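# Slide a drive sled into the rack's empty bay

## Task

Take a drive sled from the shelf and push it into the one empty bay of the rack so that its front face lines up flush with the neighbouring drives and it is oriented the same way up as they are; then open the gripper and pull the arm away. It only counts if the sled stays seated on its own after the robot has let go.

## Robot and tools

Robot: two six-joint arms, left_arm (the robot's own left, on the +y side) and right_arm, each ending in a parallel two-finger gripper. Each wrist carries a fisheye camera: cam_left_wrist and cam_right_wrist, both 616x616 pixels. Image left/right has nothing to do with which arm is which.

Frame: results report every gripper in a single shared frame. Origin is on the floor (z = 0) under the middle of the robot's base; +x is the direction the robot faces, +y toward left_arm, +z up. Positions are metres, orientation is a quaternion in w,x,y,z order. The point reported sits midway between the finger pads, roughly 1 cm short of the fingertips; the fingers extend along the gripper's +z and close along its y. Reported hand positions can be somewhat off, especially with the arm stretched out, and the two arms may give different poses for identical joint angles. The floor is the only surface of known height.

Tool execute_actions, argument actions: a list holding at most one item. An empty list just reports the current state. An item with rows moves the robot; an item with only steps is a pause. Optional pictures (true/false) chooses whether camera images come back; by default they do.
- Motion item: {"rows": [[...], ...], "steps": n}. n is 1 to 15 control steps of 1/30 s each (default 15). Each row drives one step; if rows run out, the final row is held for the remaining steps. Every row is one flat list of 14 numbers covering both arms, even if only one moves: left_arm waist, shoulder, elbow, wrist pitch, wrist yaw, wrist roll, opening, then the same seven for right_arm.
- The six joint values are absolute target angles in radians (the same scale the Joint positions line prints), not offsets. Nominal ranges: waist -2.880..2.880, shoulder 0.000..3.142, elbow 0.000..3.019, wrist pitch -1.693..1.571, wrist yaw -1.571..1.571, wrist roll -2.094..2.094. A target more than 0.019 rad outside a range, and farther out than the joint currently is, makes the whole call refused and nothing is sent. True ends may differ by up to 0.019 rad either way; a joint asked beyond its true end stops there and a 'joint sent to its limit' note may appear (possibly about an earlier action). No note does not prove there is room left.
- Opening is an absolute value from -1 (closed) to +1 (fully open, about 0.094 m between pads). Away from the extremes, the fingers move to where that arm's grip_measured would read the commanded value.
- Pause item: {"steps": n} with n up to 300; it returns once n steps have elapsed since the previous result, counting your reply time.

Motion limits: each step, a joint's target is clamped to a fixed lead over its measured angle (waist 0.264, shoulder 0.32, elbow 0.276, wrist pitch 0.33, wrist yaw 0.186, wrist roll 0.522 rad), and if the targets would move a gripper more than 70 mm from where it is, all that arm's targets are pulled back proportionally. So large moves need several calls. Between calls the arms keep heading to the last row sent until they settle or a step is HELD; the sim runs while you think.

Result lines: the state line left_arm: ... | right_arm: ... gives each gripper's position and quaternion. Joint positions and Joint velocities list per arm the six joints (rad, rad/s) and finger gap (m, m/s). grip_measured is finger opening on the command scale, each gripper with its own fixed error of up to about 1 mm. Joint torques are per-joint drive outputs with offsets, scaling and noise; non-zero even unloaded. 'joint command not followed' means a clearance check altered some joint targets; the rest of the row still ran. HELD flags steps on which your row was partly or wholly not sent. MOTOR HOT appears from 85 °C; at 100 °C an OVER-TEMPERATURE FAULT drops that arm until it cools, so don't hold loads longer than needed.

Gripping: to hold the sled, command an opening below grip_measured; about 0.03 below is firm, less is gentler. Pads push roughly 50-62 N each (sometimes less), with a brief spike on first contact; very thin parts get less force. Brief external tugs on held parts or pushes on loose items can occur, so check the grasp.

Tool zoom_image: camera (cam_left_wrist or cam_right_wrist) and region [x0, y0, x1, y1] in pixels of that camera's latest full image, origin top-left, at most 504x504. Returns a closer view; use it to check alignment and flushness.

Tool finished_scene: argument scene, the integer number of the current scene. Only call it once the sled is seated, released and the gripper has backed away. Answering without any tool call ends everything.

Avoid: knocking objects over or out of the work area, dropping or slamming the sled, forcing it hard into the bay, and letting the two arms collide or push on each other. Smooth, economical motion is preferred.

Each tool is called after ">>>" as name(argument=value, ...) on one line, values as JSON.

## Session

>>> execute_actions(actions=[])

Scene clock: 0.00 s of 5400.00 s.
left_arm: end_effector_position=(+0.4112, -0.0301, +1.1190) grip_measured=+1.000 end_effector_quat_wxyz=(+0.616, +0.390, +0.680, -0.079) | right_arm: end_effector_position=(+0.5584, -0.1081, +1.0499) grip_measured=+1.000 end_effector_quat_wxyz=(+0.048, +0.730, -0.654, +0.190)
Joint positions: left_arm=[-2.659  2.144  0.574  1.37   0.011  0.46   0.094] | right_arm=[ 2.444  2.148  1.41  -0.708  0.443 -1.294  0.094]
Joint velocities: left_arm=[ 0.005  0.015 -0.007  0.007  0.022 -0.066  0.   ] | right_arm=[ 0.005 -0.015 -0.002  0.002  0.081 -0.007  0.   ]
Joint torques (N m, as the arm reports them, + toward a larger angle): no reading

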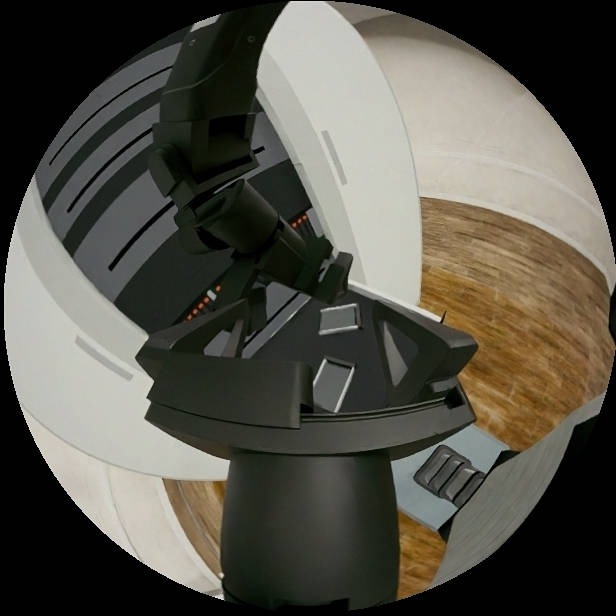

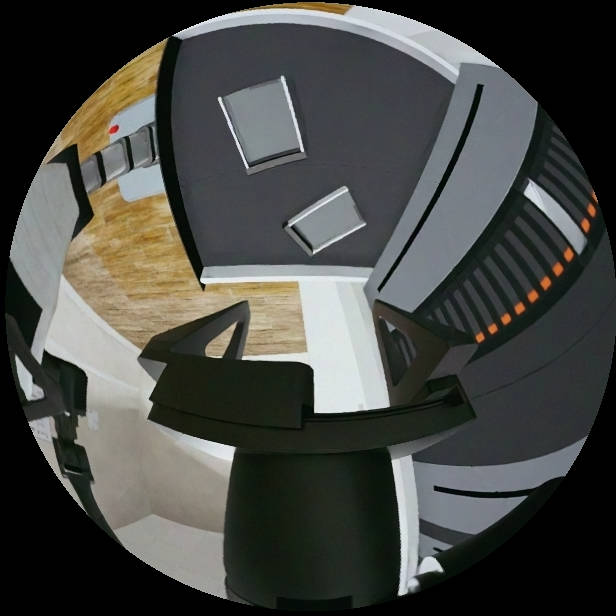

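>>> execute_actions(actions=[{"rows":[[-2.2,2.144,0.574,1.37,0.011,0.46,1,2.3,2.0,1.0,0.0,0.2,-1.294,1]],"steps":15}])

>>> execute_actions(actions=[{"rows":[[-2.2,2.144,0.574,1.37,0.011,0.0,1,2.0,1.9,0.66,0.87,-0.109,-1.294,1]],"steps":15}])

>>> execute_actions(actions=[{"rows":[[-2.2,2.144,0.574,1.37,0.011,0.0,1,1.5,1.9,0.66,0.87,-0.109,-1.294,1]],"steps":15}])

Scene clock: 10.53 s of 5400.00 s.
left_arm: end_effector_position=(+0.5067, +0.2107, +1.1051) grip_measured=+1.000 end_effector_quat_wxyz=(+0.604, +0.219, +0.761, +0.084) | right_arm: end_effector_position=(+0.5449, -0.1697, +1.0428) grip_measured=+1.000 end_effector_quat_wxyz=(-0.175, +0.651, -0.715, +0.188)
Joint positions: left_arm=[-2.162  2.144  0.574  1.37   0.007  0.46   0.094] | right_arm=[ 2.284  1.993  0.991 -0.013  0.203 -1.294  0.094]
Joint velocities: left_arm=[-0.19  -0.005  0.012 -0.002  0.007 -0.081  0.   ] | right_arm=[ 0.122 -0.005  0.007  0.027 -0.081 -0.037  0.   ]
Joint torques (N m, as the arm reports them, + toward a larger angle): left_arm=[ -3.11 -12.81   1.16   2.17   0.18  -0.08] | right_arm=[  2.02 -13.26   6.05   1.5   -0.18   0.09]
Steps of this call (steps 1 to 90: nothing new was sent; then 7.03 s passed at rest; steps 91 to 105: all 15 steps of this action). Readings (joint positions):
91: left_arm=[-2.647 2.144 0.574 1.370 0.016 0.460] | right_arm=[2.434 2.133 1.373 -0.637 0.360 -1.294]
92: left_arm=[-2.625 2.144 0.574 1.370 0.017 0.460] | right_arm=[2.423 2.103 1.302 -0.527 0.278 -1.294]
94: left_arm=[-2.545 2.144 0.574 1.370 0.017 0.460] | right_arm=[2.384 2.034 1.142 -0.327 0.216 -1.294]
98: left_arm=[-2.336 2.144 0.574 1.370 0.016 0.460] | right_arm=[2.290 1.990 0.992 -0.067 0.206 -1.294]
105: the state above

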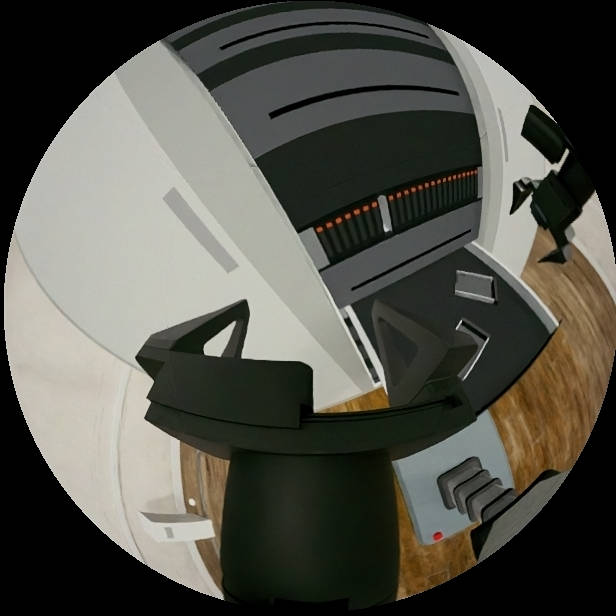

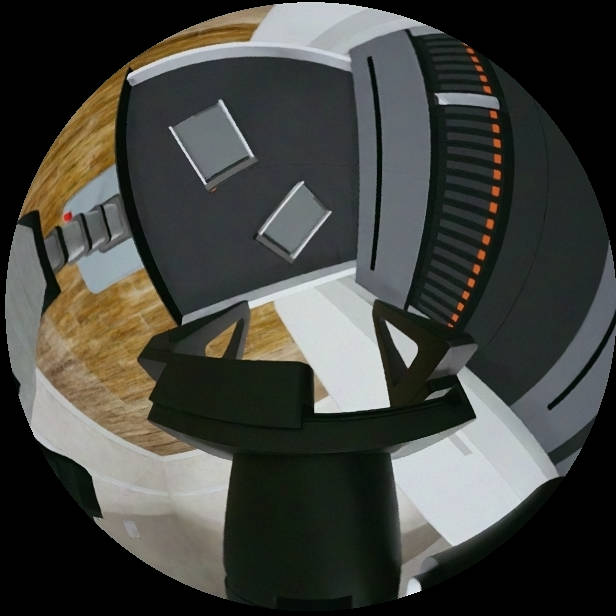

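Scene clock: 11.03 s of 5400.00 s.
left_arm: end_effector_position=(+0.5039, +0.1919, +1.1058) grip_measured=+1.000 end_effector_quat_wxyz=(+0.608, +0.065, +0.789, -0.060) | right_arm: end_effector_position=(+0.5444, -0.2966, +1.1317) grip_measured=+1.000 end_effector_quat_wxyz=(-0.447, +0.505, -0.680, +0.288)
Joint positions: left_arm=[-2.197  2.144  0.574  1.37   0.009  0.029  0.094] | right_arm=[ 1.973  1.896  0.654  0.852 -0.105 -1.294  0.094]
Joint velocities: left_arm=[-0.005 -0.005 -0.002 -0.002  0.022 -0.125  0.   ] | right_arm=[ 0.239 -0.073 -0.007  0.129  0.022 -0.007  0.   ]
Joint torques (N m, as the arm reports them, + toward a larger angle): left_arm=[ -0.73 -13.24   1.12   2.14   0.09  -0.15] | right_arm=[  2.43 -10.99   4.47   2.29  -0.27   0.13]
Steps of this call (steps 1 to 15: all 15 steps of this action). Readings (joint positions):
1: left_arm=[-2.169 2.144 0.574 1.370 0.007 0.386] | right_arm=[2.278 1.990 0.973 0.028 0.151 -1.294]
2: left_arm=[-2.177 2.144 0.574 1.370 0.007 0.311] | right_arm=[2.265 1.978 0.937 0.091 0.094 -1.294]
4: left_arm=[-2.191 2.144 0.574 1.370 0.009 0.203] | right_arm=[2.209 1.948 0.846 0.210 -0.011 -1.294]
8: left_arm=[-2.197 2.144 0.574 1.370 0.009 0.090] | right_arm=[2.034 1.919 0.678 0.576 -0.100 -1.294]
15: the state above

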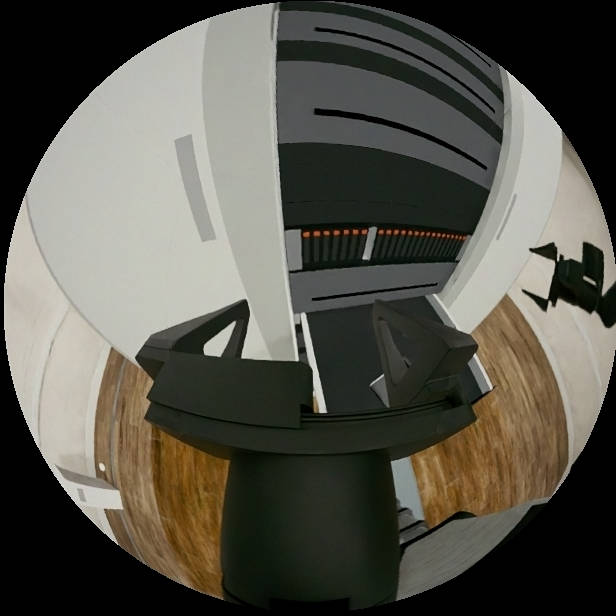

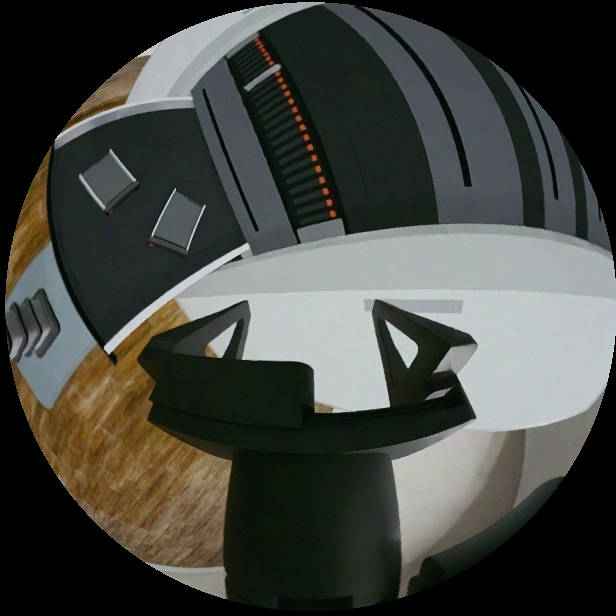

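Scene clock: 11.53 s of 5400.00 s.
left_arm: end_effector_position=(+0.5039, +0.1919, +1.1058) grip_measured=+1.000 end_effector_quat_wxyz=(+0.607, +0.059, +0.790, -0.065) | right_arm: end_effector_position=(+0.4623, -0.5724, +1.1302) grip_measured=+1.000 end_effector_quat_wxyz=(-0.345, +0.323, -0.784, +0.402)
Joint positions: left_arm=[-2.197  2.144  0.574  1.37   0.009  0.013  0.094] | right_arm=[ 1.452  1.894  0.654  0.856 -0.105 -1.294  0.094]
Joint velocities: left_arm=[-0.015 -0.005 -0.007 -0.002  0.037 -0.037  0.   ] | right_arm=[-0.044 -0.005  0.002  0.002 -0.007  0.007  0.   ]
Joint torques (N m, as the arm reports them, + toward a larger angle): left_arm=[ -0.96 -12.88   1.16   2.12   0.09  -0.18] | right_arm=[  4.66 -10.26   4.46   2.24  -0.28   0.14]
Steps of this call (steps 1 to 15: all 15 steps of this action). Readings (joint positions):
1: left_arm=[-2.197 2.144 0.574 1.370 0.009 0.025] | right_arm=[1.970 1.894 0.654 0.854 -0.112 -1.294]
2: left_arm=[-2.197 2.144 0.574 1.370 0.009 0.023] | right_arm=[1.955 1.894 0.654 0.854 -0.114 -1.294]
4: left_arm=[-2.197 2.144 0.574 1.370 0.009 0.019] | right_arm=[1.891 1.894 0.654 0.854 -0.115 -1.294]
8: left_arm=[-2.197 2.144 0.574 1.370 0.009 0.015] | right_arm=[1.703 1.894 0.654 0.854 -0.114 -1.294]
15: the state above

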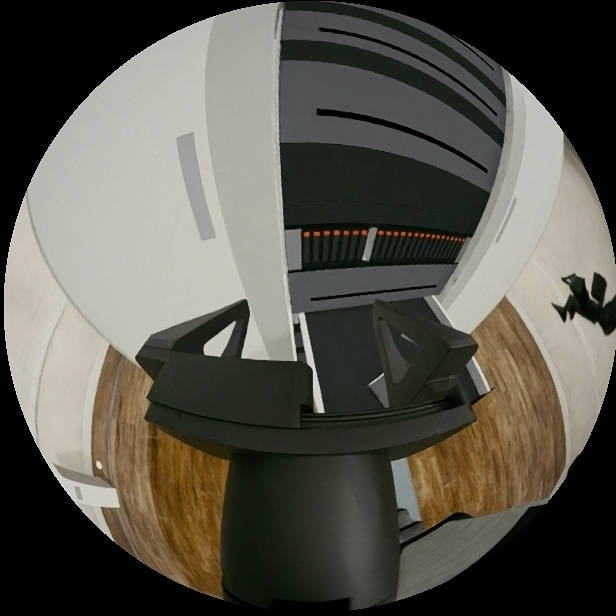

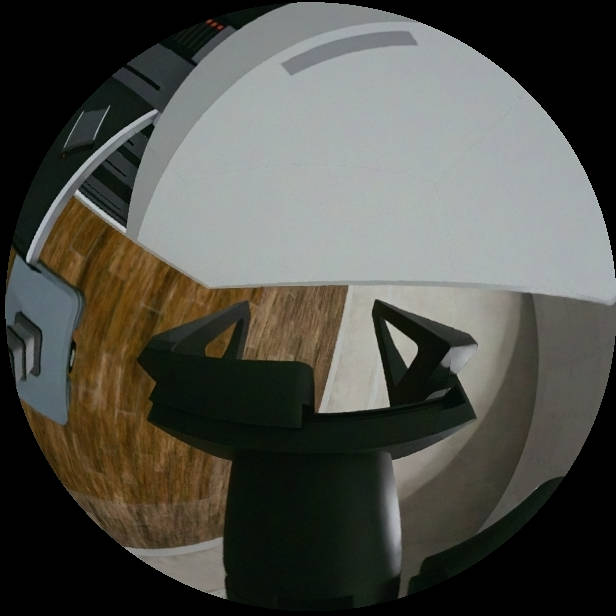

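>>> execute_actions(actions=[{"rows":[[-2.5,2.144,0.574,0.9,0.0,0.0,1,1.5,1.9,0.66,0.87,-0.109,-1.294,1]],"steps":15}])

Scene clock: 24.40 s of 5400.00 s.
left_arm: end_effector_position=(+0.4029, +0.0524, +1.0138) grip_measured=+1.000 end_effector_quat_wxyz=(+0.402, +0.210, +0.882, -0.125) | right_arm: end_effector_position=(+0.4759, -0.5490, +1.1301) grip_measured=+1.000 end_effector_quat_wxyz=(-0.357, +0.341, -0.776, +0.392)
Joint positions: left_arm=[-2.518  2.146  0.575  0.909  0.003  0.012  0.094] | right_arm=[ 1.499  1.894  0.654  0.856 -0.107 -1.294  0.094]
Joint velocities: left_arm=[ 0.171  0.005  0.017 -0.032 -0.051 -0.037  0.   ] | right_arm=[ 0.005  0.015 -0.007 -0.012 -0.007  0.022  0.   ]
Joint torques (N m, as the arm reports them, + toward a larger angle): left_arm=[ -0.33 -13.07   0.95   1.58  -0.13  -0.16] | right_arm=[  0.41 -10.79   4.28   2.31  -0.17   0.13]
Steps of this call (steps 1 to 30: the robot went on to your last target; steps 31 to 90: nothing new was sent; then 9.37 s passed at rest; steps 91 to 105: all 15 steps of this action). Readings (joint positions):
91: left_arm=[-2.207 2.142 0.574 1.335 0.002 0.012] | right_arm=[1.499 1.894 0.654 0.856 -0.107 -1.294]
92: left_arm=[-2.228 2.139 0.575 1.277 -0.001 0.012] | right_arm=[1.499 1.894 0.654 0.856 -0.107 -1.294]
94: left_arm=[-2.300 2.139 0.575 1.159 -0.001 0.012] | right_arm=[1.499 1.894 0.654 0.856 -0.107 -1.294]
98: left_arm=[-2.478 2.141 0.575 0.953 0.001 0.012] | right_arm=[1.499 1.894 0.654 0.856 -0.107 -1.294]
105: the state above

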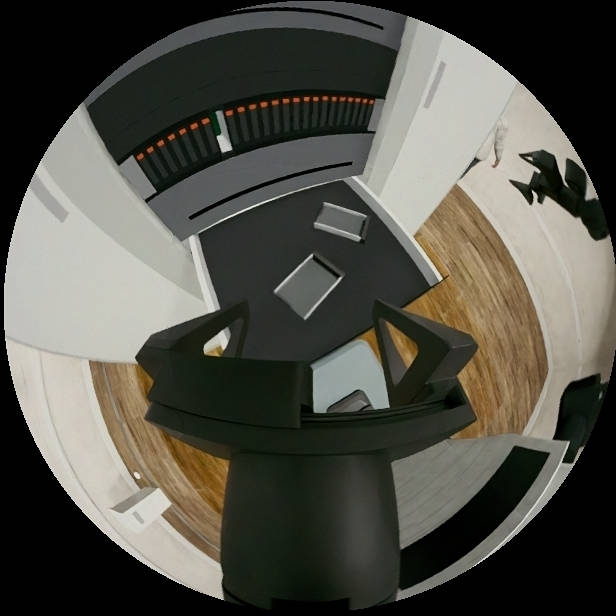

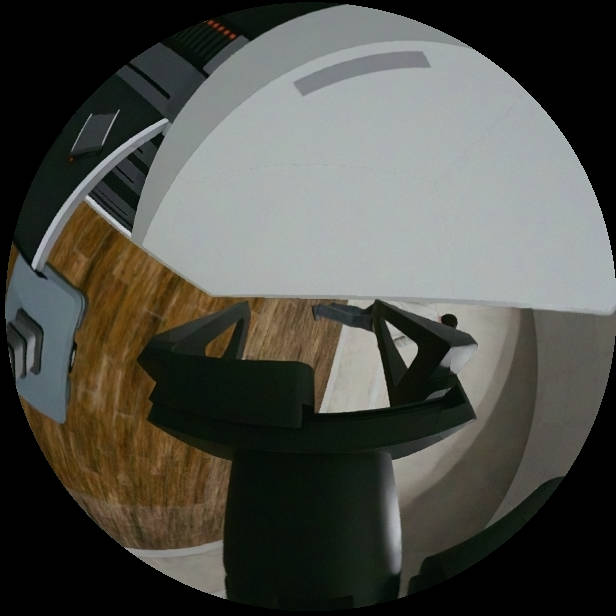

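>>> zoom_image(camera="cam_left_wrist", region=[180,80,460,360])

Region (180, 80, 460, 360) of cam_left_wrist's 616x616 image, scaled by 1.800, with more detail than that image has.

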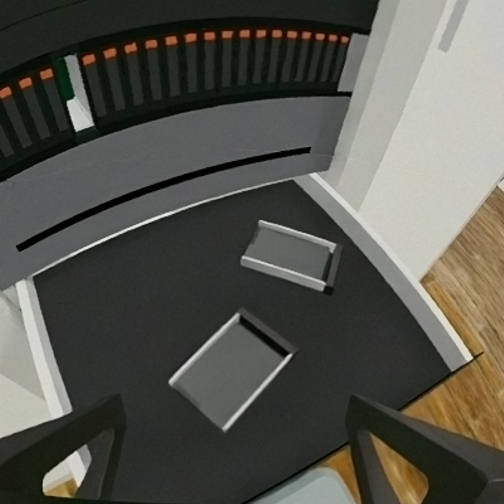

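>>> execute_actions(actions=[{"rows":[[-1.6,2.0,0.6,0.9,0.0,0.0,1,1.5,1.9,0.8,0.87,-0.3,-0.6,1]],"steps":15}], pictures=false)

>>> execute_actions(actions=[{"rows":[[-1.6,2.0,0.6,0.9,0.0,0.0,1,1.85,2.2,1.1,0.85,-0.57,0.0,1]],"steps":15}], pictures=false)

>>> execute_actions(actions=[{"rows":[[-1.6,2.0,0.6,0.9,0.0,0.0,1,2.13,2.45,1.2,0.75,-0.57,0.0,1]],"steps":15}])

Scene clock: 93.73 s of 5400.00 s.
left_arm: end_effector_position=(+0.4897, +0.3808, +1.0610) grip_measured=+1.000 end_effector_quat_wxyz=(+0.470, -0.088, +0.877, +0.041) | right_arm: end_effector_position=(+0.5421, -0.5519, +1.1837) grip_measured=+1.000 end_effector_quat_wxyz=(-0.551, +0.129, -0.793, +0.226)
Joint positions: left_arm=[-1.831  2.023  0.598  0.906  0.005  0.012  0.094] | right_arm=[ 1.498  1.892  0.795  0.861 -0.297 -0.637  0.094]
Joint velocities: left_arm=[ 1.617 -0.005 -0.022  0.002  0.037 -0.051  0.   ] | right_arm=[ 0.005 -0.005 -0.002 -0.007  0.007  0.154  0.   ]
Joint torques (N m, as the arm reports them, + toward a larger angle): left_arm=[ -1.07 -14.07   2.01   1.79  -0.12  -0.11] | right_arm=[  0.46 -12.31   5.56   2.13  -0.23   0.26]
Steps of this call (steps 1 to 30: the robot went on to your last target; steps 31 to 90: nothing new was sent; then 65.83 s passed at rest; steps 91 to 105: all 15 steps of this action). Readings (joint positions):
91: left_arm=[-2.495 2.142 0.575 0.908 0.006 0.012] | right_arm=[1.496 1.895 0.664 0.856 -0.198 -1.212]
92: left_arm=[-2.474 2.134 0.575 0.906 0.006 0.012] | right_arm=[1.496 1.899 0.682 0.856 -0.261 -1.113]
94: left_arm=[-2.404 2.110 0.577 0.906 0.006 0.012] | right_arm=[1.498 1.901 0.732 0.856 -0.293 -0.934]
98: left_arm=[-2.213 2.056 0.584 0.906 0.006 0.012] | right_arm=[1.498 1.895 0.794 0.861 -0.296 -0.741]
105: the state above

Scene clock: 94.23 s of 5400.00 s.
left_arm: end_effector_position=(+0.4518, +0.4968, +1.0608) grip_measured=+1.000 end_effector_quat_wxyz=(+0.460, -0.188, +0.861, +0.105) | right_arm: end_effector_position=(+0.6682, -0.2968, +1.1077) grip_measured=+1.000 end_effector_quat_wxyz=(-0.585, +0.133, -0.783, -0.161)
Joint positions: left_arm=[-1.598  2.021  0.598  0.906 -0.002  0.009  0.094] | right_arm=[ 1.874  2.196  1.076  0.857 -0.569 -0.101  0.094]
Joint velocities: left_arm=[-0.024  0.005  0.007  0.002 -0.037  0.007  0.   ] | right_arm=[ 0.503  0.151 -0.002 -0.017 -0.066  0.652  0.   ]
Joint torques (N m, as the arm reports them, + toward a larger angle): left_arm=[ -0.07 -14.66   2.12   1.73   0.06  -0.14] | right_arm=[ -3.8  -17.     6.84   1.5   -0.22   0.13]
Steps of this call (steps 1 to 15: all 15 steps of this action). Readings (joint positions):
1: left_arm=[-1.776 2.023 0.598 0.906 0.004 0.012] | right_arm=[1.503 1.900 0.803 0.861 -0.329 -0.606]
2: left_arm=[-1.720 2.023 0.598 0.906 0.004 0.012] | right_arm=[1.512 1.917 0.822 0.861 -0.365 -0.570]
4: left_arm=[-1.620 2.022 0.598 0.906 -0.001 0.011] | right_arm=[1.551 1.968 0.875 0.861 -0.435 -0.496]
8: left_arm=[-1.557 2.021 0.598 0.906 -0.004 0.009] | right_arm=[1.664 2.071 0.972 0.861 -0.519 -0.355]
15: the state above

Scene clock: 94.73 s of 5400.00 s.
left_arm: end_effector_position=(+0.4518, +0.4968, +1.0608) grip_measured=+1.000 end_effector_quat_wxyz=(+0.460, -0.188, +0.861, +0.105) | right_arm: end_effector_position=(+0.6123, -0.0970, +0.9543) grip_measured=+1.000 end_effector_quat_wxyz=(-0.436, +0.185, -0.831, -0.290)
Joint positions: left_arm=[-1.598  2.021  0.598  0.906 -0.002  0.009  0.094] | right_arm=[ 2.166  2.47   1.18   0.752 -0.571 -0.021  0.094]
Joint velocities: left_arm=[ 0.005  0.005  0.002  0.002 -0.037  0.007  0.   ] | right_arm=[-0.015  0.083 -0.017 -0.022 -0.037  0.007  0.   ]
Joint torques (N m, as the arm reports them, + toward a larger angle): left_arm=[ -0.32 -14.68   2.09   1.74   0.06  -0.13] | right_arm=[ -1.59 -18.72   4.94   1.78  -0.31   0.15]
Steps of this call (steps 1 to 15: all 15 steps of this action). Readings (joint positions):
1: left_arm=[-1.598 2.021 0.598 0.906 -0.002 0.009] | right_arm=[1.895 2.205 1.078 0.852 -0.570 -0.094]
2: left_arm=[-1.598 2.021 0.598 0.906 -0.002 0.009] | right_arm=[1.913 2.217 1.085 0.844 -0.570 -0.089]
4: left_arm=[-1.598 2.021 0.598 0.906 -0.002 0.009] | right_arm=[1.959 2.254 1.105 0.827 -0.570 -0.079]
8: left_arm=[-1.598 2.021 0.598 0.906 -0.002 0.009] | right_arm=[2.060 2.349 1.151 0.790 -0.570 -0.054]
15: the state above

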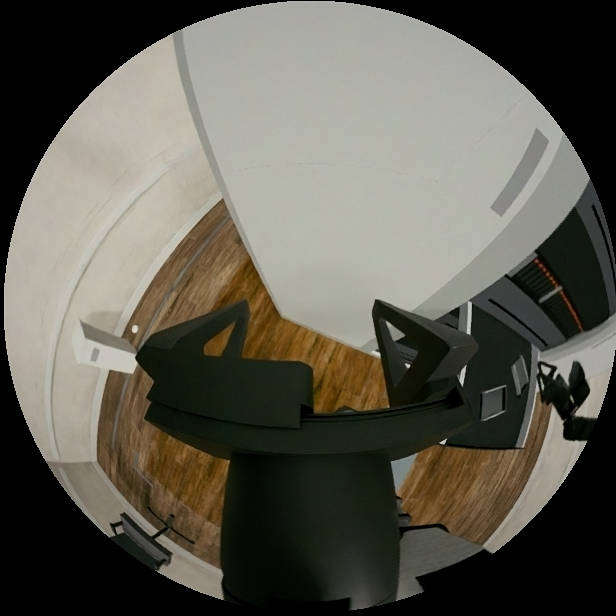

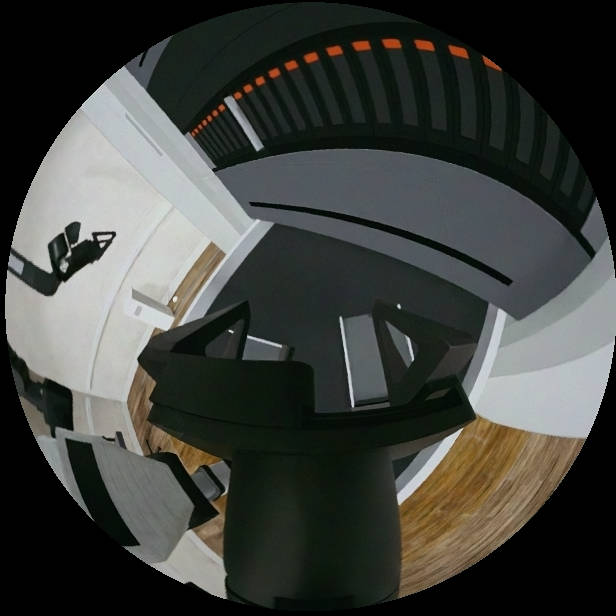

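>>> execute_actions(actions=[{"rows":[[-1.6,2.0,0.6,0.9,0.0,0.0,1,2.13,2.60,1.21,0.82,-0.57,-0.4,1]],"steps":15}])

Scene clock: 103.50 s of 5400.00 s.
left_arm: end_effector_position=(+0.4518, +0.4968, +1.0608) grip_measured=+1.000 end_effector_quat_wxyz=(+0.460, -0.188, +0.861, +0.105) | right_arm: end_effector_position=(+0.5857, -0.1189, +0.8844) grip_measured=+1.000 end_effector_quat_wxyz=(-0.459, +0.313, -0.806, -0.207)
Joint positions: left_arm=[-1.598  2.021  0.598  0.906 -0.002  0.009  0.094] | right_arm=[ 2.132  2.612  1.206  0.809 -0.571 -0.376  0.094]
Joint velocities: left_arm=[-0.015 -0.015  0.017 -0.022  0.051 -0.051  0.   ] | right_arm=[-0.005 -0.063  0.007 -0.012 -0.037 -0.095  0.   ]
Joint torques (N m, as the arm reports them, + toward a larger angle): left_arm=[ -0.41 -14.7    2.11   1.72   0.06  -0.14] | right_arm=[  1.07 -17.44   2.35   2.15  -0.32  -0.09]
Steps of this call (steps 1 to 30: the robot went on to your last target; steps 31 to 90: nothing new was sent; then 5.27 s passed at rest; steps 91 to 105: all 15 steps of this action). Readings (joint positions):
91: left_arm=[-1.598 2.021 0.598 0.906 -0.002 0.009] | right_arm=[2.132 2.462 1.182 0.765 -0.571 -0.072]
92: left_arm=[-1.598 2.021 0.598 0.906 -0.002 0.009] | right_arm=[2.132 2.478 1.192 0.787 -0.571 -0.136]
94: left_arm=[-1.598 2.021 0.598 0.906 -0.002 0.009] | right_arm=[2.132 2.523 1.212 0.807 -0.571 -0.228]
98: left_arm=[-1.598 2.021 0.598 0.906 -0.002 0.009] | right_arm=[2.132 2.596 1.212 0.809 -0.571 -0.324]
105: the state above

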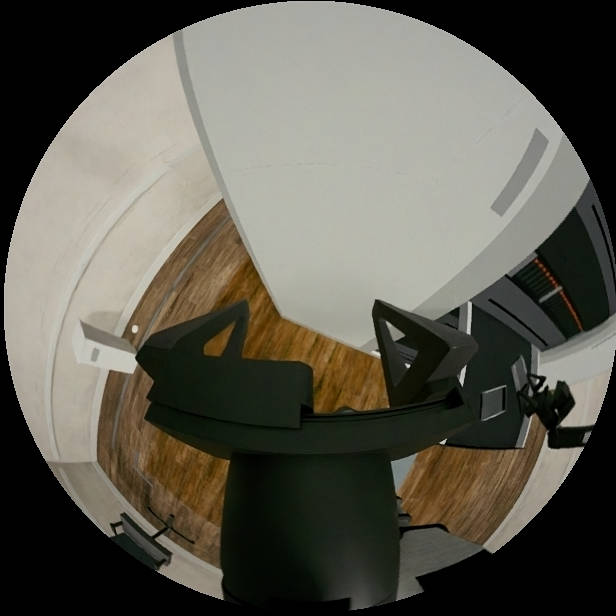

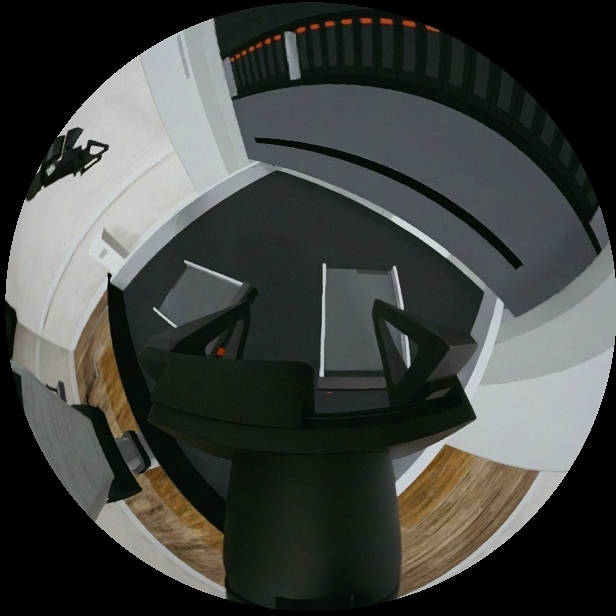

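>>> execute_actions(actions=[{"rows":[[-1.6,2.0,0.6,0.9,0.0,0.0,1,2.053,2.60,1.30,0.725,-0.655,-0.44,1]],"steps":15}])

Scene clock: 115.83 s of 5400.00 s.
left_arm: end_effector_position=(+0.4518, +0.4968, +1.0608) grip_measured=+1.000 end_effector_quat_wxyz=(+0.460, -0.188, +0.861, +0.105) | right_arm: end_effector_position=(+0.6302, -0.1630, +0.9038) grip_measured=+1.000 end_effector_quat_wxyz=(-0.483, +0.316, -0.791, -0.203)
Joint positions: left_arm=[-1.598  2.021  0.598  0.906 -0.002  0.009  0.094] | right_arm=[ 2.043  2.595  1.291  0.733 -0.652 -0.428  0.094]
Joint velocities: left_arm=[-0.005 -0.005 -0.007 -0.012  0.022 -0.007  0.   ] | right_arm=[ 0.015 -0.015 -0.002 -0.007 -0.007 -0.007  0.   ]
Joint torques (N m, as the arm reports them, + toward a larger angle): left_arm=[ -0.25 -14.65   2.12   1.74   0.07  -0.14] | right_arm=[  2.04 -17.6    3.91   1.15  -0.47  -0.08]
Steps of this call (steps 1 to 30: the robot went on to your last target; steps 31 to 90: nothing new was sent; then 8.83 s passed at rest; steps 91 to 105: all 15 steps of this action). Readings (joint positions):
91: left_arm=[-1.598 2.021 0.598 0.906 -0.002 0.009] | right_arm=[2.127 2.603 1.215 0.791 -0.616 -0.397]
92: left_arm=[-1.598 2.021 0.598 0.906 -0.002 0.009] | right_arm=[2.121 2.604 1.228 0.766 -0.641 -0.404]
94: left_arm=[-1.598 2.021 0.598 0.906 -0.002 0.009] | right_arm=[2.098 2.604 1.257 0.741 -0.652 -0.414]
98: left_arm=[-1.598 2.021 0.598 0.906 -0.002 0.009] | right_arm=[2.053 2.599 1.291 0.736 -0.652 -0.423]
105: the state above

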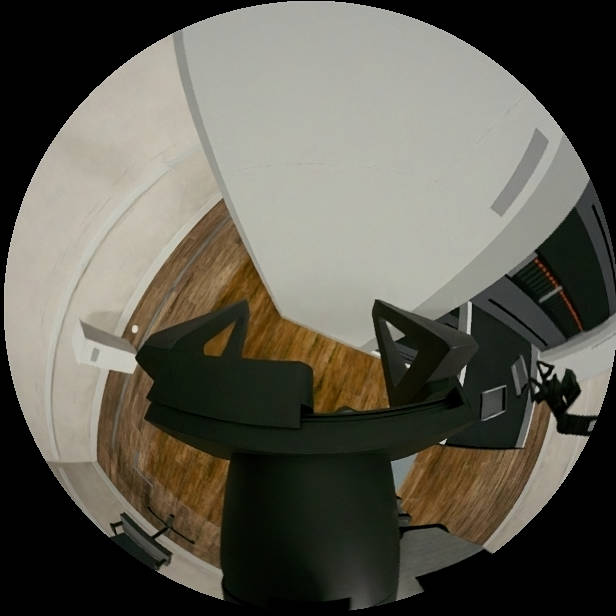

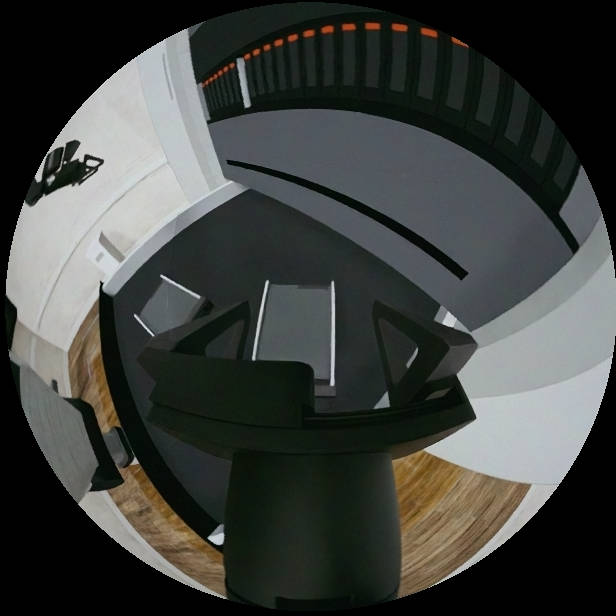

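>>> execute_actions(actions=[{"rows":[[-1.6,2.0,0.6,0.9,0.0,0.0,1,2.068,2.67,1.33,0.70,-0.645,-0.44,1]],"steps":15}])

Scene clock: 123.50 s of 5400.00 s.
left_arm: end_effector_position=(+0.4518, +0.4968, +1.0608) grip_measured=+1.000 end_effector_quat_wxyz=(+0.460, -0.188, +0.861, +0.105) | right_arm: end_effector_position=(+0.6151, -0.1483, +0.8710) grip_measured=+1.000 end_effector_quat_wxyz=(-0.459, +0.322, -0.800, -0.214)
Joint positions: left_arm=[-1.598  2.021  0.598  0.906 -0.002  0.009  0.094] | right_arm=[ 2.066  2.653  1.318  0.708 -0.648 -0.438  0.094]
Joint velocities: left_arm=[-0.005  0.005  0.012 -0.007 -0.007  0.007  0.   ] | right_arm=[-0.005 -0.015  0.017 -0.027  0.037  0.022  0.   ]
Joint torques (N m, as the arm reports them, + toward a larger angle): left_arm=[ -0.28 -14.56   2.11   1.73   0.06  -0.14] | right_arm=[  2.22 -16.61   3.59   1.12  -0.29   0.01]
Steps of this call (steps 1 to 15: the robot went on to your last target; steps 16 to 90: nothing new was sent; then 4.17 s passed at rest; steps 91 to 105: all 15 steps of this action). Readings (joint positions):
91: left_arm=[-1.598 2.021 0.598 0.906 -0.002 0.009] | right_arm=[2.045 2.599 1.294 0.729 -0.651 -0.430]
92: left_arm=[-1.598 2.021 0.598 0.906 -0.002 0.009] | right_arm=[2.046 2.605 1.302 0.723 -0.649 -0.430]
94: left_arm=[-1.598 2.021 0.598 0.906 -0.002 0.009] | right_arm=[2.050 2.624 1.316 0.715 -0.648 -0.430]
98: left_arm=[-1.598 2.021 0.598 0.906 -0.002 0.009] | right_arm=[2.060 2.651 1.318 0.710 -0.649 -0.438]
105: the state above

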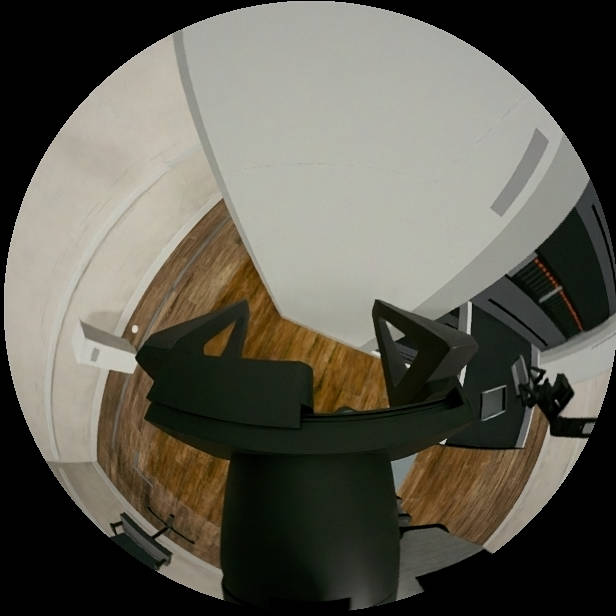

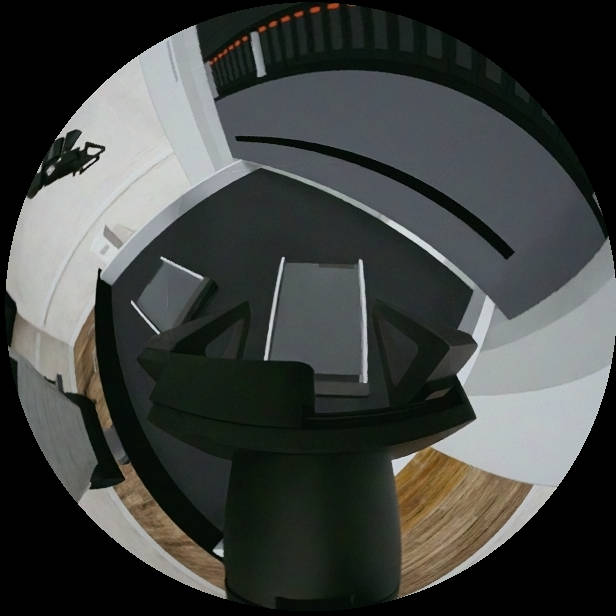

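>>> execute_actions(actions=[{"rows":[[-1.6,2.0,0.6,0.9,0.0,0.0,1,2.062,2.735,1.385,0.66,-0.645,-0.44,1]],"steps":15}])

Scene clock: 127.03 s of 5400.00 s.
left_arm: end_effector_position=(+0.4518, +0.4968, +1.0608) grip_measured=+1.000 end_effector_quat_wxyz=(+0.460, -0.188, +0.861, +0.105) | right_arm: end_effector_position=(+0.6202, -0.1475, +0.8546) grip_measured=+1.000 end_effector_quat_wxyz=(-0.455, +0.326, -0.800, -0.216)
Joint positions: left_arm=[-1.598  2.021  0.598  0.906 -0.002  0.009  0.094] | right_arm=[ 2.064  2.694  1.369  0.683 -0.654 -0.449  0.094]
Joint velocities: left_arm=[-0.005 -0.015 -0.017 -0.007 -0.007 -0.007  0.   ] | right_arm=[-0.005 -0.005 -0.002  0.007  0.051 -0.007  0.   ]
Joint torques (N m, as the arm reports them, + toward a larger angle): left_arm=[ -0.34 -14.7    2.09   1.73   0.07  -0.14] | right_arm=[  1.15 -14.3    4.13   0.41   0.01   0.15]
Steps of this call (steps 1 to 15: the robot went on to your last target; steps 16 to 90: nothing new was sent; then 0.03 s passed at rest; steps 91 to 105: all 15 steps of this action). Readings (joint positions):
91: left_arm=[-1.598 2.021 0.598 0.906 -0.002 0.009] | right_arm=[2.066 2.658 1.324 0.700 -0.648 -0.438]
92: left_arm=[-1.598 2.021 0.598 0.906 -0.002 0.009] | right_arm=[2.066 2.667 1.339 0.689 -0.648 -0.438]
94: left_arm=[-1.598 2.021 0.598 0.906 -0.002 0.009] | right_arm=[2.066 2.691 1.368 0.678 -0.649 -0.440]
98: left_arm=[-1.598 2.021 0.598 0.906 -0.002 0.009] | right_arm=[2.064 2.694 1.369 0.683 -0.654 -0.448]
105: the state above

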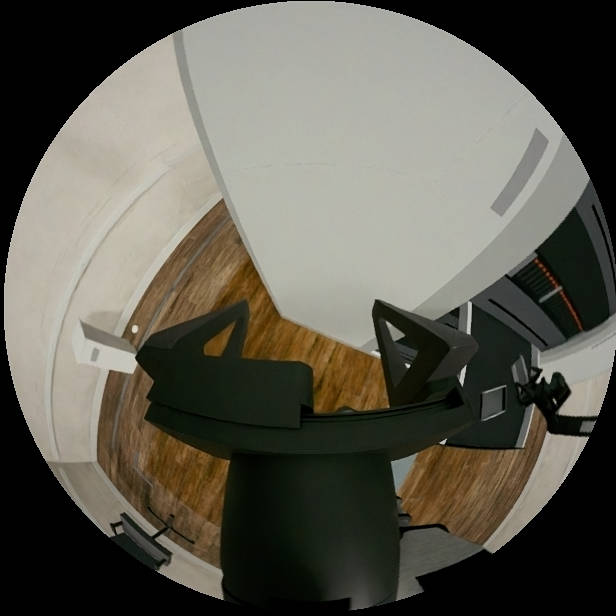

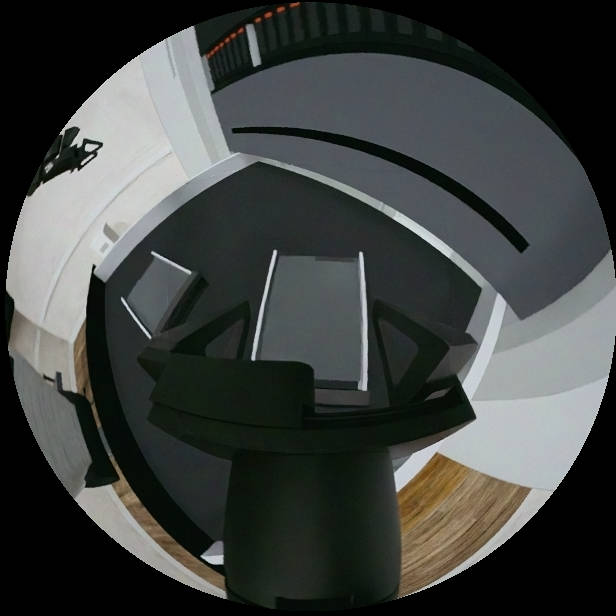

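>>> execute_actions(actions=[{"rows":[[-1.6,2.0,0.6,0.9,0.0,0.0,1,2.064,2.685,1.39,0.683,-0.654,-0.449,0.5]],"steps":15}])

Scene clock: 133.17 s of 5400.00 s.
left_arm: end_effector_position=(+0.4518, +0.4968, +1.0608) grip_measured=+1.000 end_effector_quat_wxyz=(+0.460, -0.188, +0.861, +0.105) | right_arm: end_effector_position=(+0.6219, -0.1476, +0.8567) grip_measured=+0.574 end_effector_quat_wxyz=(-0.456, +0.327, -0.799, -0.215)
Joint positions: left_arm=[-1.598  2.021  0.598  0.906 -0.002  0.009  0.094] | right_arm=[ 2.064  2.691  1.369  0.684 -0.654 -0.449  0.074]
Joint velocities: left_arm=[ 0.015 -0.015  0.012  0.002  0.037 -0.066  0.   ] | right_arm=[-0.015 -0.015 -0.002 -0.017 -0.037  0.051 -0.   ]
Joint torques (N m, as the arm reports them, + toward a larger angle): left_arm=[ -0.4  -14.59   2.11   1.72   0.06  -0.14] | right_arm=[  1.24 -18.     4.51   1.36  -0.4    0.04]
Steps of this call (steps 1 to 15: the robot went on to your last target; steps 16 to 90: nothing new was sent; then 2.63 s passed at rest; steps 91 to 105: all 15 steps of this action). Readings (joint positions):
91: left_arm=[-1.598 2.021 0.598 0.906 -0.002 0.009] | right_arm=[2.064 2.692 1.369 0.684 -0.654 -0.449]
92: left_arm=[-1.598 2.021 0.598 0.906 -0.002 0.009] | right_arm=[2.064 2.691 1.369 0.684 -0.654 -0.449]
94: left_arm=[-1.598 2.021 0.598 0.906 -0.002 0.009] | right_arm=[2.064 2.691 1.369 0.684 -0.654 -0.449]
98: left_arm=[-1.598 2.021 0.598 0.906 -0.002 0.009] | right_arm=[2.064 2.691 1.369 0.684 -0.654 -0.449]
105: the state above

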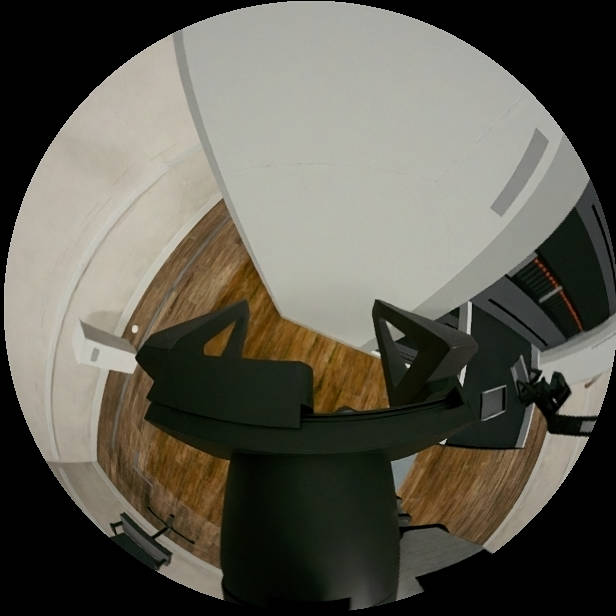

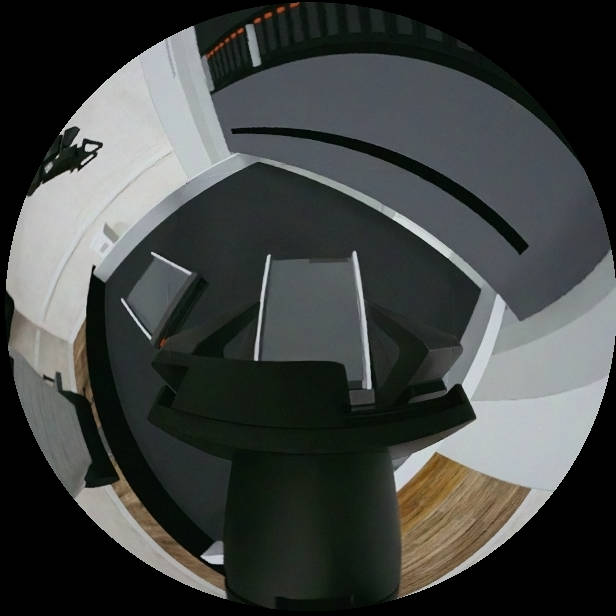

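>>> execute_actions(actions=[{"rows":[[-1.6,2.0,0.6,0.9,0.0,0.0,1,2.064,2.50,1.30,0.70,-0.654,-0.449,0.53]],"steps":15}], pictures=false)

>>> execute_actions(actions=[{"rows":[[-1.6,2.0,0.6,0.9,0.0,0.0,1,2.15,2.45,1.08,1.0,-0.5,0.2,0.53]],"steps":15}], pictures=false)

>>> execute_actions(actions=[{"rows":[[-1.6,2.0,0.6,0.9,0.0,0.0,1,2.45,2.52,1.10,1.40,-0.15,1.2,0.53]],"steps":15}], pictures=false)

>>> execute_actions(actions=[{"rows":[[-1.6,2.0,0.6,0.9,0.0,0.0,1,2.51,2.57,1.17,1.44,-0.09,1.55,0.53]],"steps":15}])

Scene clock: 149.90 s of 5400.00 s.
left_arm: end_effector_position=(+0.4518, +0.4968, +1.0608) grip_measured=+1.000 end_effector_quat_wxyz=(+0.460, -0.188, +0.861, +0.105) | right_arm: end_effector_position=(+0.6641, -0.1500, +0.9717) grip_measured=+0.574 end_effector_quat_wxyz=(-0.513, +0.339, -0.765, -0.193)
Joint positions: left_arm=[-1.598  2.021  0.598  0.906 -0.002  0.009  0.094] | right_arm=[ 2.064  2.477  1.292  0.688 -0.656 -0.449  0.074]
Joint velocities: left_arm=[-0.005 -0.005 -0.002 -0.007  0.081  0.007  0.   ] | right_arm=[ 0.005  0.083  0.007  0.007  0.007 -0.007  0.001]
Joint torques (N m, as the arm reports them, + toward a larger angle): left_arm=[ -0.35 -14.66   2.11   1.72   0.07  -0.14] | right_arm=[  2.02 -16.54   4.77   2.05  -0.31   0.04]
Steps of this call (steps 1 to 15: the robot went on to your last target; steps 16 to 90: nothing new was sent; then 13.23 s passed at rest; steps 91 to 105: all 15 steps of this action). Readings (joint positions):
91: left_arm=[-1.598 2.021 0.598 0.906 -0.002 0.009] | right_arm=[2.064 2.682 1.363 0.684 -0.651 -0.449]
92: left_arm=[-1.598 2.021 0.598 0.906 -0.002 0.009] | right_arm=[2.064 2.667 1.344 0.684 -0.651 -0.449]
94: left_arm=[-1.598 2.021 0.598 0.906 -0.002 0.009] | right_arm=[2.064 2.623 1.309 0.684 -0.651 -0.449]
98: left_arm=[-1.598 2.021 0.598 0.906 -0.002 0.009] | right_arm=[2.064 2.532 1.295 0.684 -0.651 -0.449]
105: the state above

Scene clock: 150.40 s of 5400.00 s.
left_arm: end_effector_position=(+0.4518, +0.4968, +1.0608) grip_measured=+1.000 end_effector_quat_wxyz=(+0.460, -0.188, +0.861, +0.105) | right_arm: end_effector_position=(+0.5923, -0.1136, +0.9699) grip_measured=+0.574 end_effector_quat_wxyz=(-0.469, +0.103, -0.825, -0.299)
Joint positions: left_arm=[-1.598  2.021  0.598  0.906 -0.002  0.009  0.094] | right_arm=[ 2.161  2.462  1.065  0.98  -0.502  0.164  0.074]
Joint velocities: left_arm=[-0.005 -0.015  0.002  0.007  0.022 -0.007  0.   ] | right_arm=[-0.063  0.005  0.002 -0.002 -0.066  0.139 -0.001]
Joint torques (N m, as the arm reports them, + toward a larger angle): left_arm=[ -0.42 -14.55   2.11   1.74   0.07  -0.14] | right_arm=[  0.15 -16.97   3.55   2.49  -0.15   0.09]
Steps of this call (steps 1 to 15: all 15 steps of this action). Readings (joint positions):
1: left_arm=[-1.598 2.021 0.598 0.906 -0.002 0.009] | right_arm=[2.072 2.477 1.263 0.748 -0.591 -0.367]
2: left_arm=[-1.598 2.021 0.598 0.906 -0.002 0.009] | right_arm=[2.082 2.469 1.207 0.839 -0.531 -0.268]
4: left_arm=[-1.598 2.021 0.598 0.906 -0.002 0.009] | right_arm=[2.108 2.456 1.110 0.935 -0.507 -0.104]
8: left_arm=[-1.598 2.021 0.598 0.906 -0.002 0.009] | right_arm=[2.158 2.463 1.065 0.967 -0.506 0.069]
15: the state above

Scene clock: 150.90 s of 5400.00 s.
left_arm: end_effector_position=(+0.4518, +0.4968, +1.0608) grip_measured=+1.000 end_effector_quat_wxyz=(+0.460, -0.188, +0.861, +0.105) | right_arm: end_effector_position=(+0.5659, +0.0478, +1.0428) grip_measured=+0.574 end_effector_quat_wxyz=(+0.430, +0.188, +0.708, +0.528)
Joint positions: left_arm=[-1.598  2.021  0.598  0.906 -0.002  0.009  0.094] | right_arm=[ 2.502  2.502  1.085  1.378 -0.156  1.077  0.074]
Joint velocities: left_arm=[ 0.015 -0.024  0.012 -0.007  0.051 -0.037  0.   ] | right_arm=[-0.112  0.034 -0.017 -0.022  0.081  0.769 -0.001]
Joint torques (N m, as the arm reports them, + toward a larger angle): left_arm=[ -0.39 -14.72   2.11   1.77   0.07  -0.14] | right_arm=[ -2.99 -15.11   3.76   2.85   0.16   0.06]
Steps of this call (steps 1 to 15: all 15 steps of this action). Readings (joint positions):
1: left_arm=[-1.598 2.021 0.598 0.906 -0.002 0.009] | right_arm=[2.170 2.465 1.065 1.012 -0.450 0.209]
2: left_arm=[-1.598 2.021 0.598 0.906 -0.002 0.009] | right_arm=[2.183 2.473 1.066 1.064 -0.391 0.259]
4: left_arm=[-1.598 2.021 0.598 0.906 -0.002 0.009] | right_arm=[2.233 2.483 1.068 1.163 -0.276 0.362]
8: left_arm=[-1.598 2.021 0.598 0.906 -0.002 0.009] | right_arm=[2.373 2.497 1.073 1.318 -0.160 0.664]
15: the state above

Scene clock: 151.40 s of 5400.00 s.
left_arm: end_effector_position=(+0.4518, +0.4968, +1.0608) grip_measured=+1.000 end_effector_quat_wxyz=(+0.460, -0.188, +0.861, +0.105) | right_arm: end_effector_position=(+0.5831, +0.0438, +1.0310) grip_measured=+0.574 end_effector_quat_wxyz=(+0.334, +0.352, +0.626, +0.611)
Joint positions: left_arm=[-1.598  2.021  0.598  0.906 -0.002  0.009  0.094] | right_arm=[ 2.501  2.566  1.154  1.418 -0.092  1.522  0.074]
Joint velocities: left_arm=[-0.005 -0.015  0.002  0.007  0.037  0.051  0.   ] | right_arm=[-0.005 -0.005  0.012 -0.007  0.007  0.139 -0.   ]
Joint torques (N m, as the arm reports them, + toward a larger angle): left_arm=[ -0.24 -14.68   2.13   1.71   0.07  -0.15] | right_arm=[  2.59 -15.81   3.71   2.8    0.04   0.07]
Steps of this call (steps 1 to 15: all 15 steps of this action). Readings (joint positions):
1: left_arm=[-1.598 2.021 0.598 0.906 -0.002 0.009] | right_arm=[2.502 2.508 1.091 1.388 -0.124 1.158]
2: left_arm=[-1.598 2.021 0.598 0.906 -0.002 0.009] | right_arm=[2.500 2.520 1.107 1.403 -0.102 1.234]
4: left_arm=[-1.598 2.021 0.598 0.906 -0.002 0.009] | right_arm=[2.500 2.545 1.140 1.414 -0.093 1.344]
8: left_arm=[-1.598 2.021 0.598 0.906 -0.002 0.009] | right_arm=[2.501 2.564 1.154 1.415 -0.093 1.460]
15: the state above

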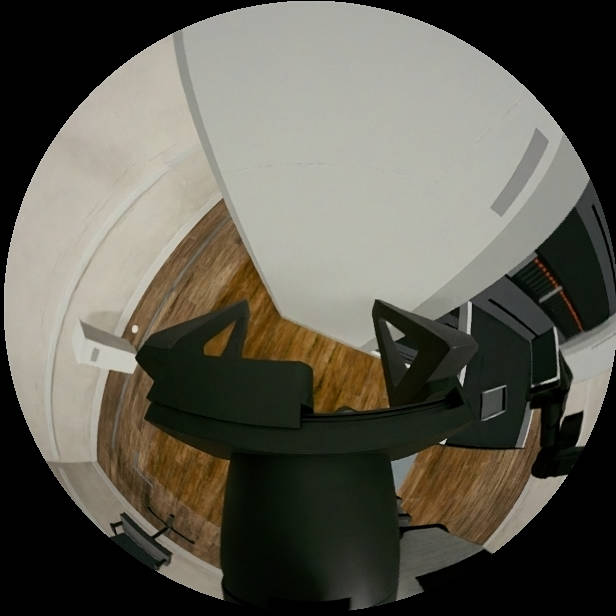

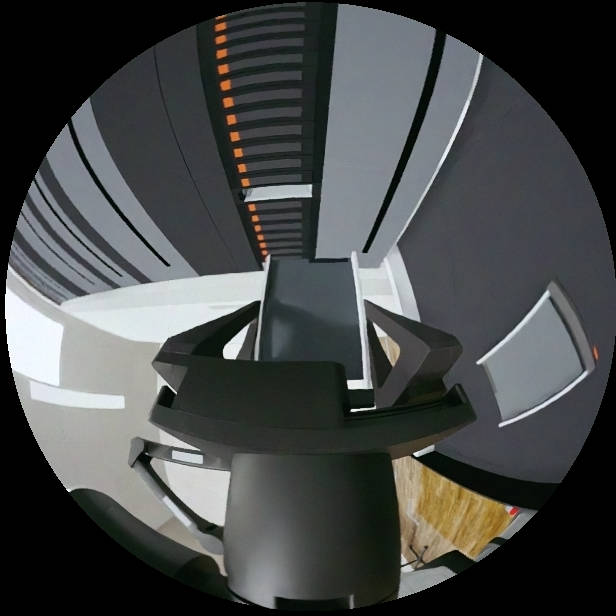

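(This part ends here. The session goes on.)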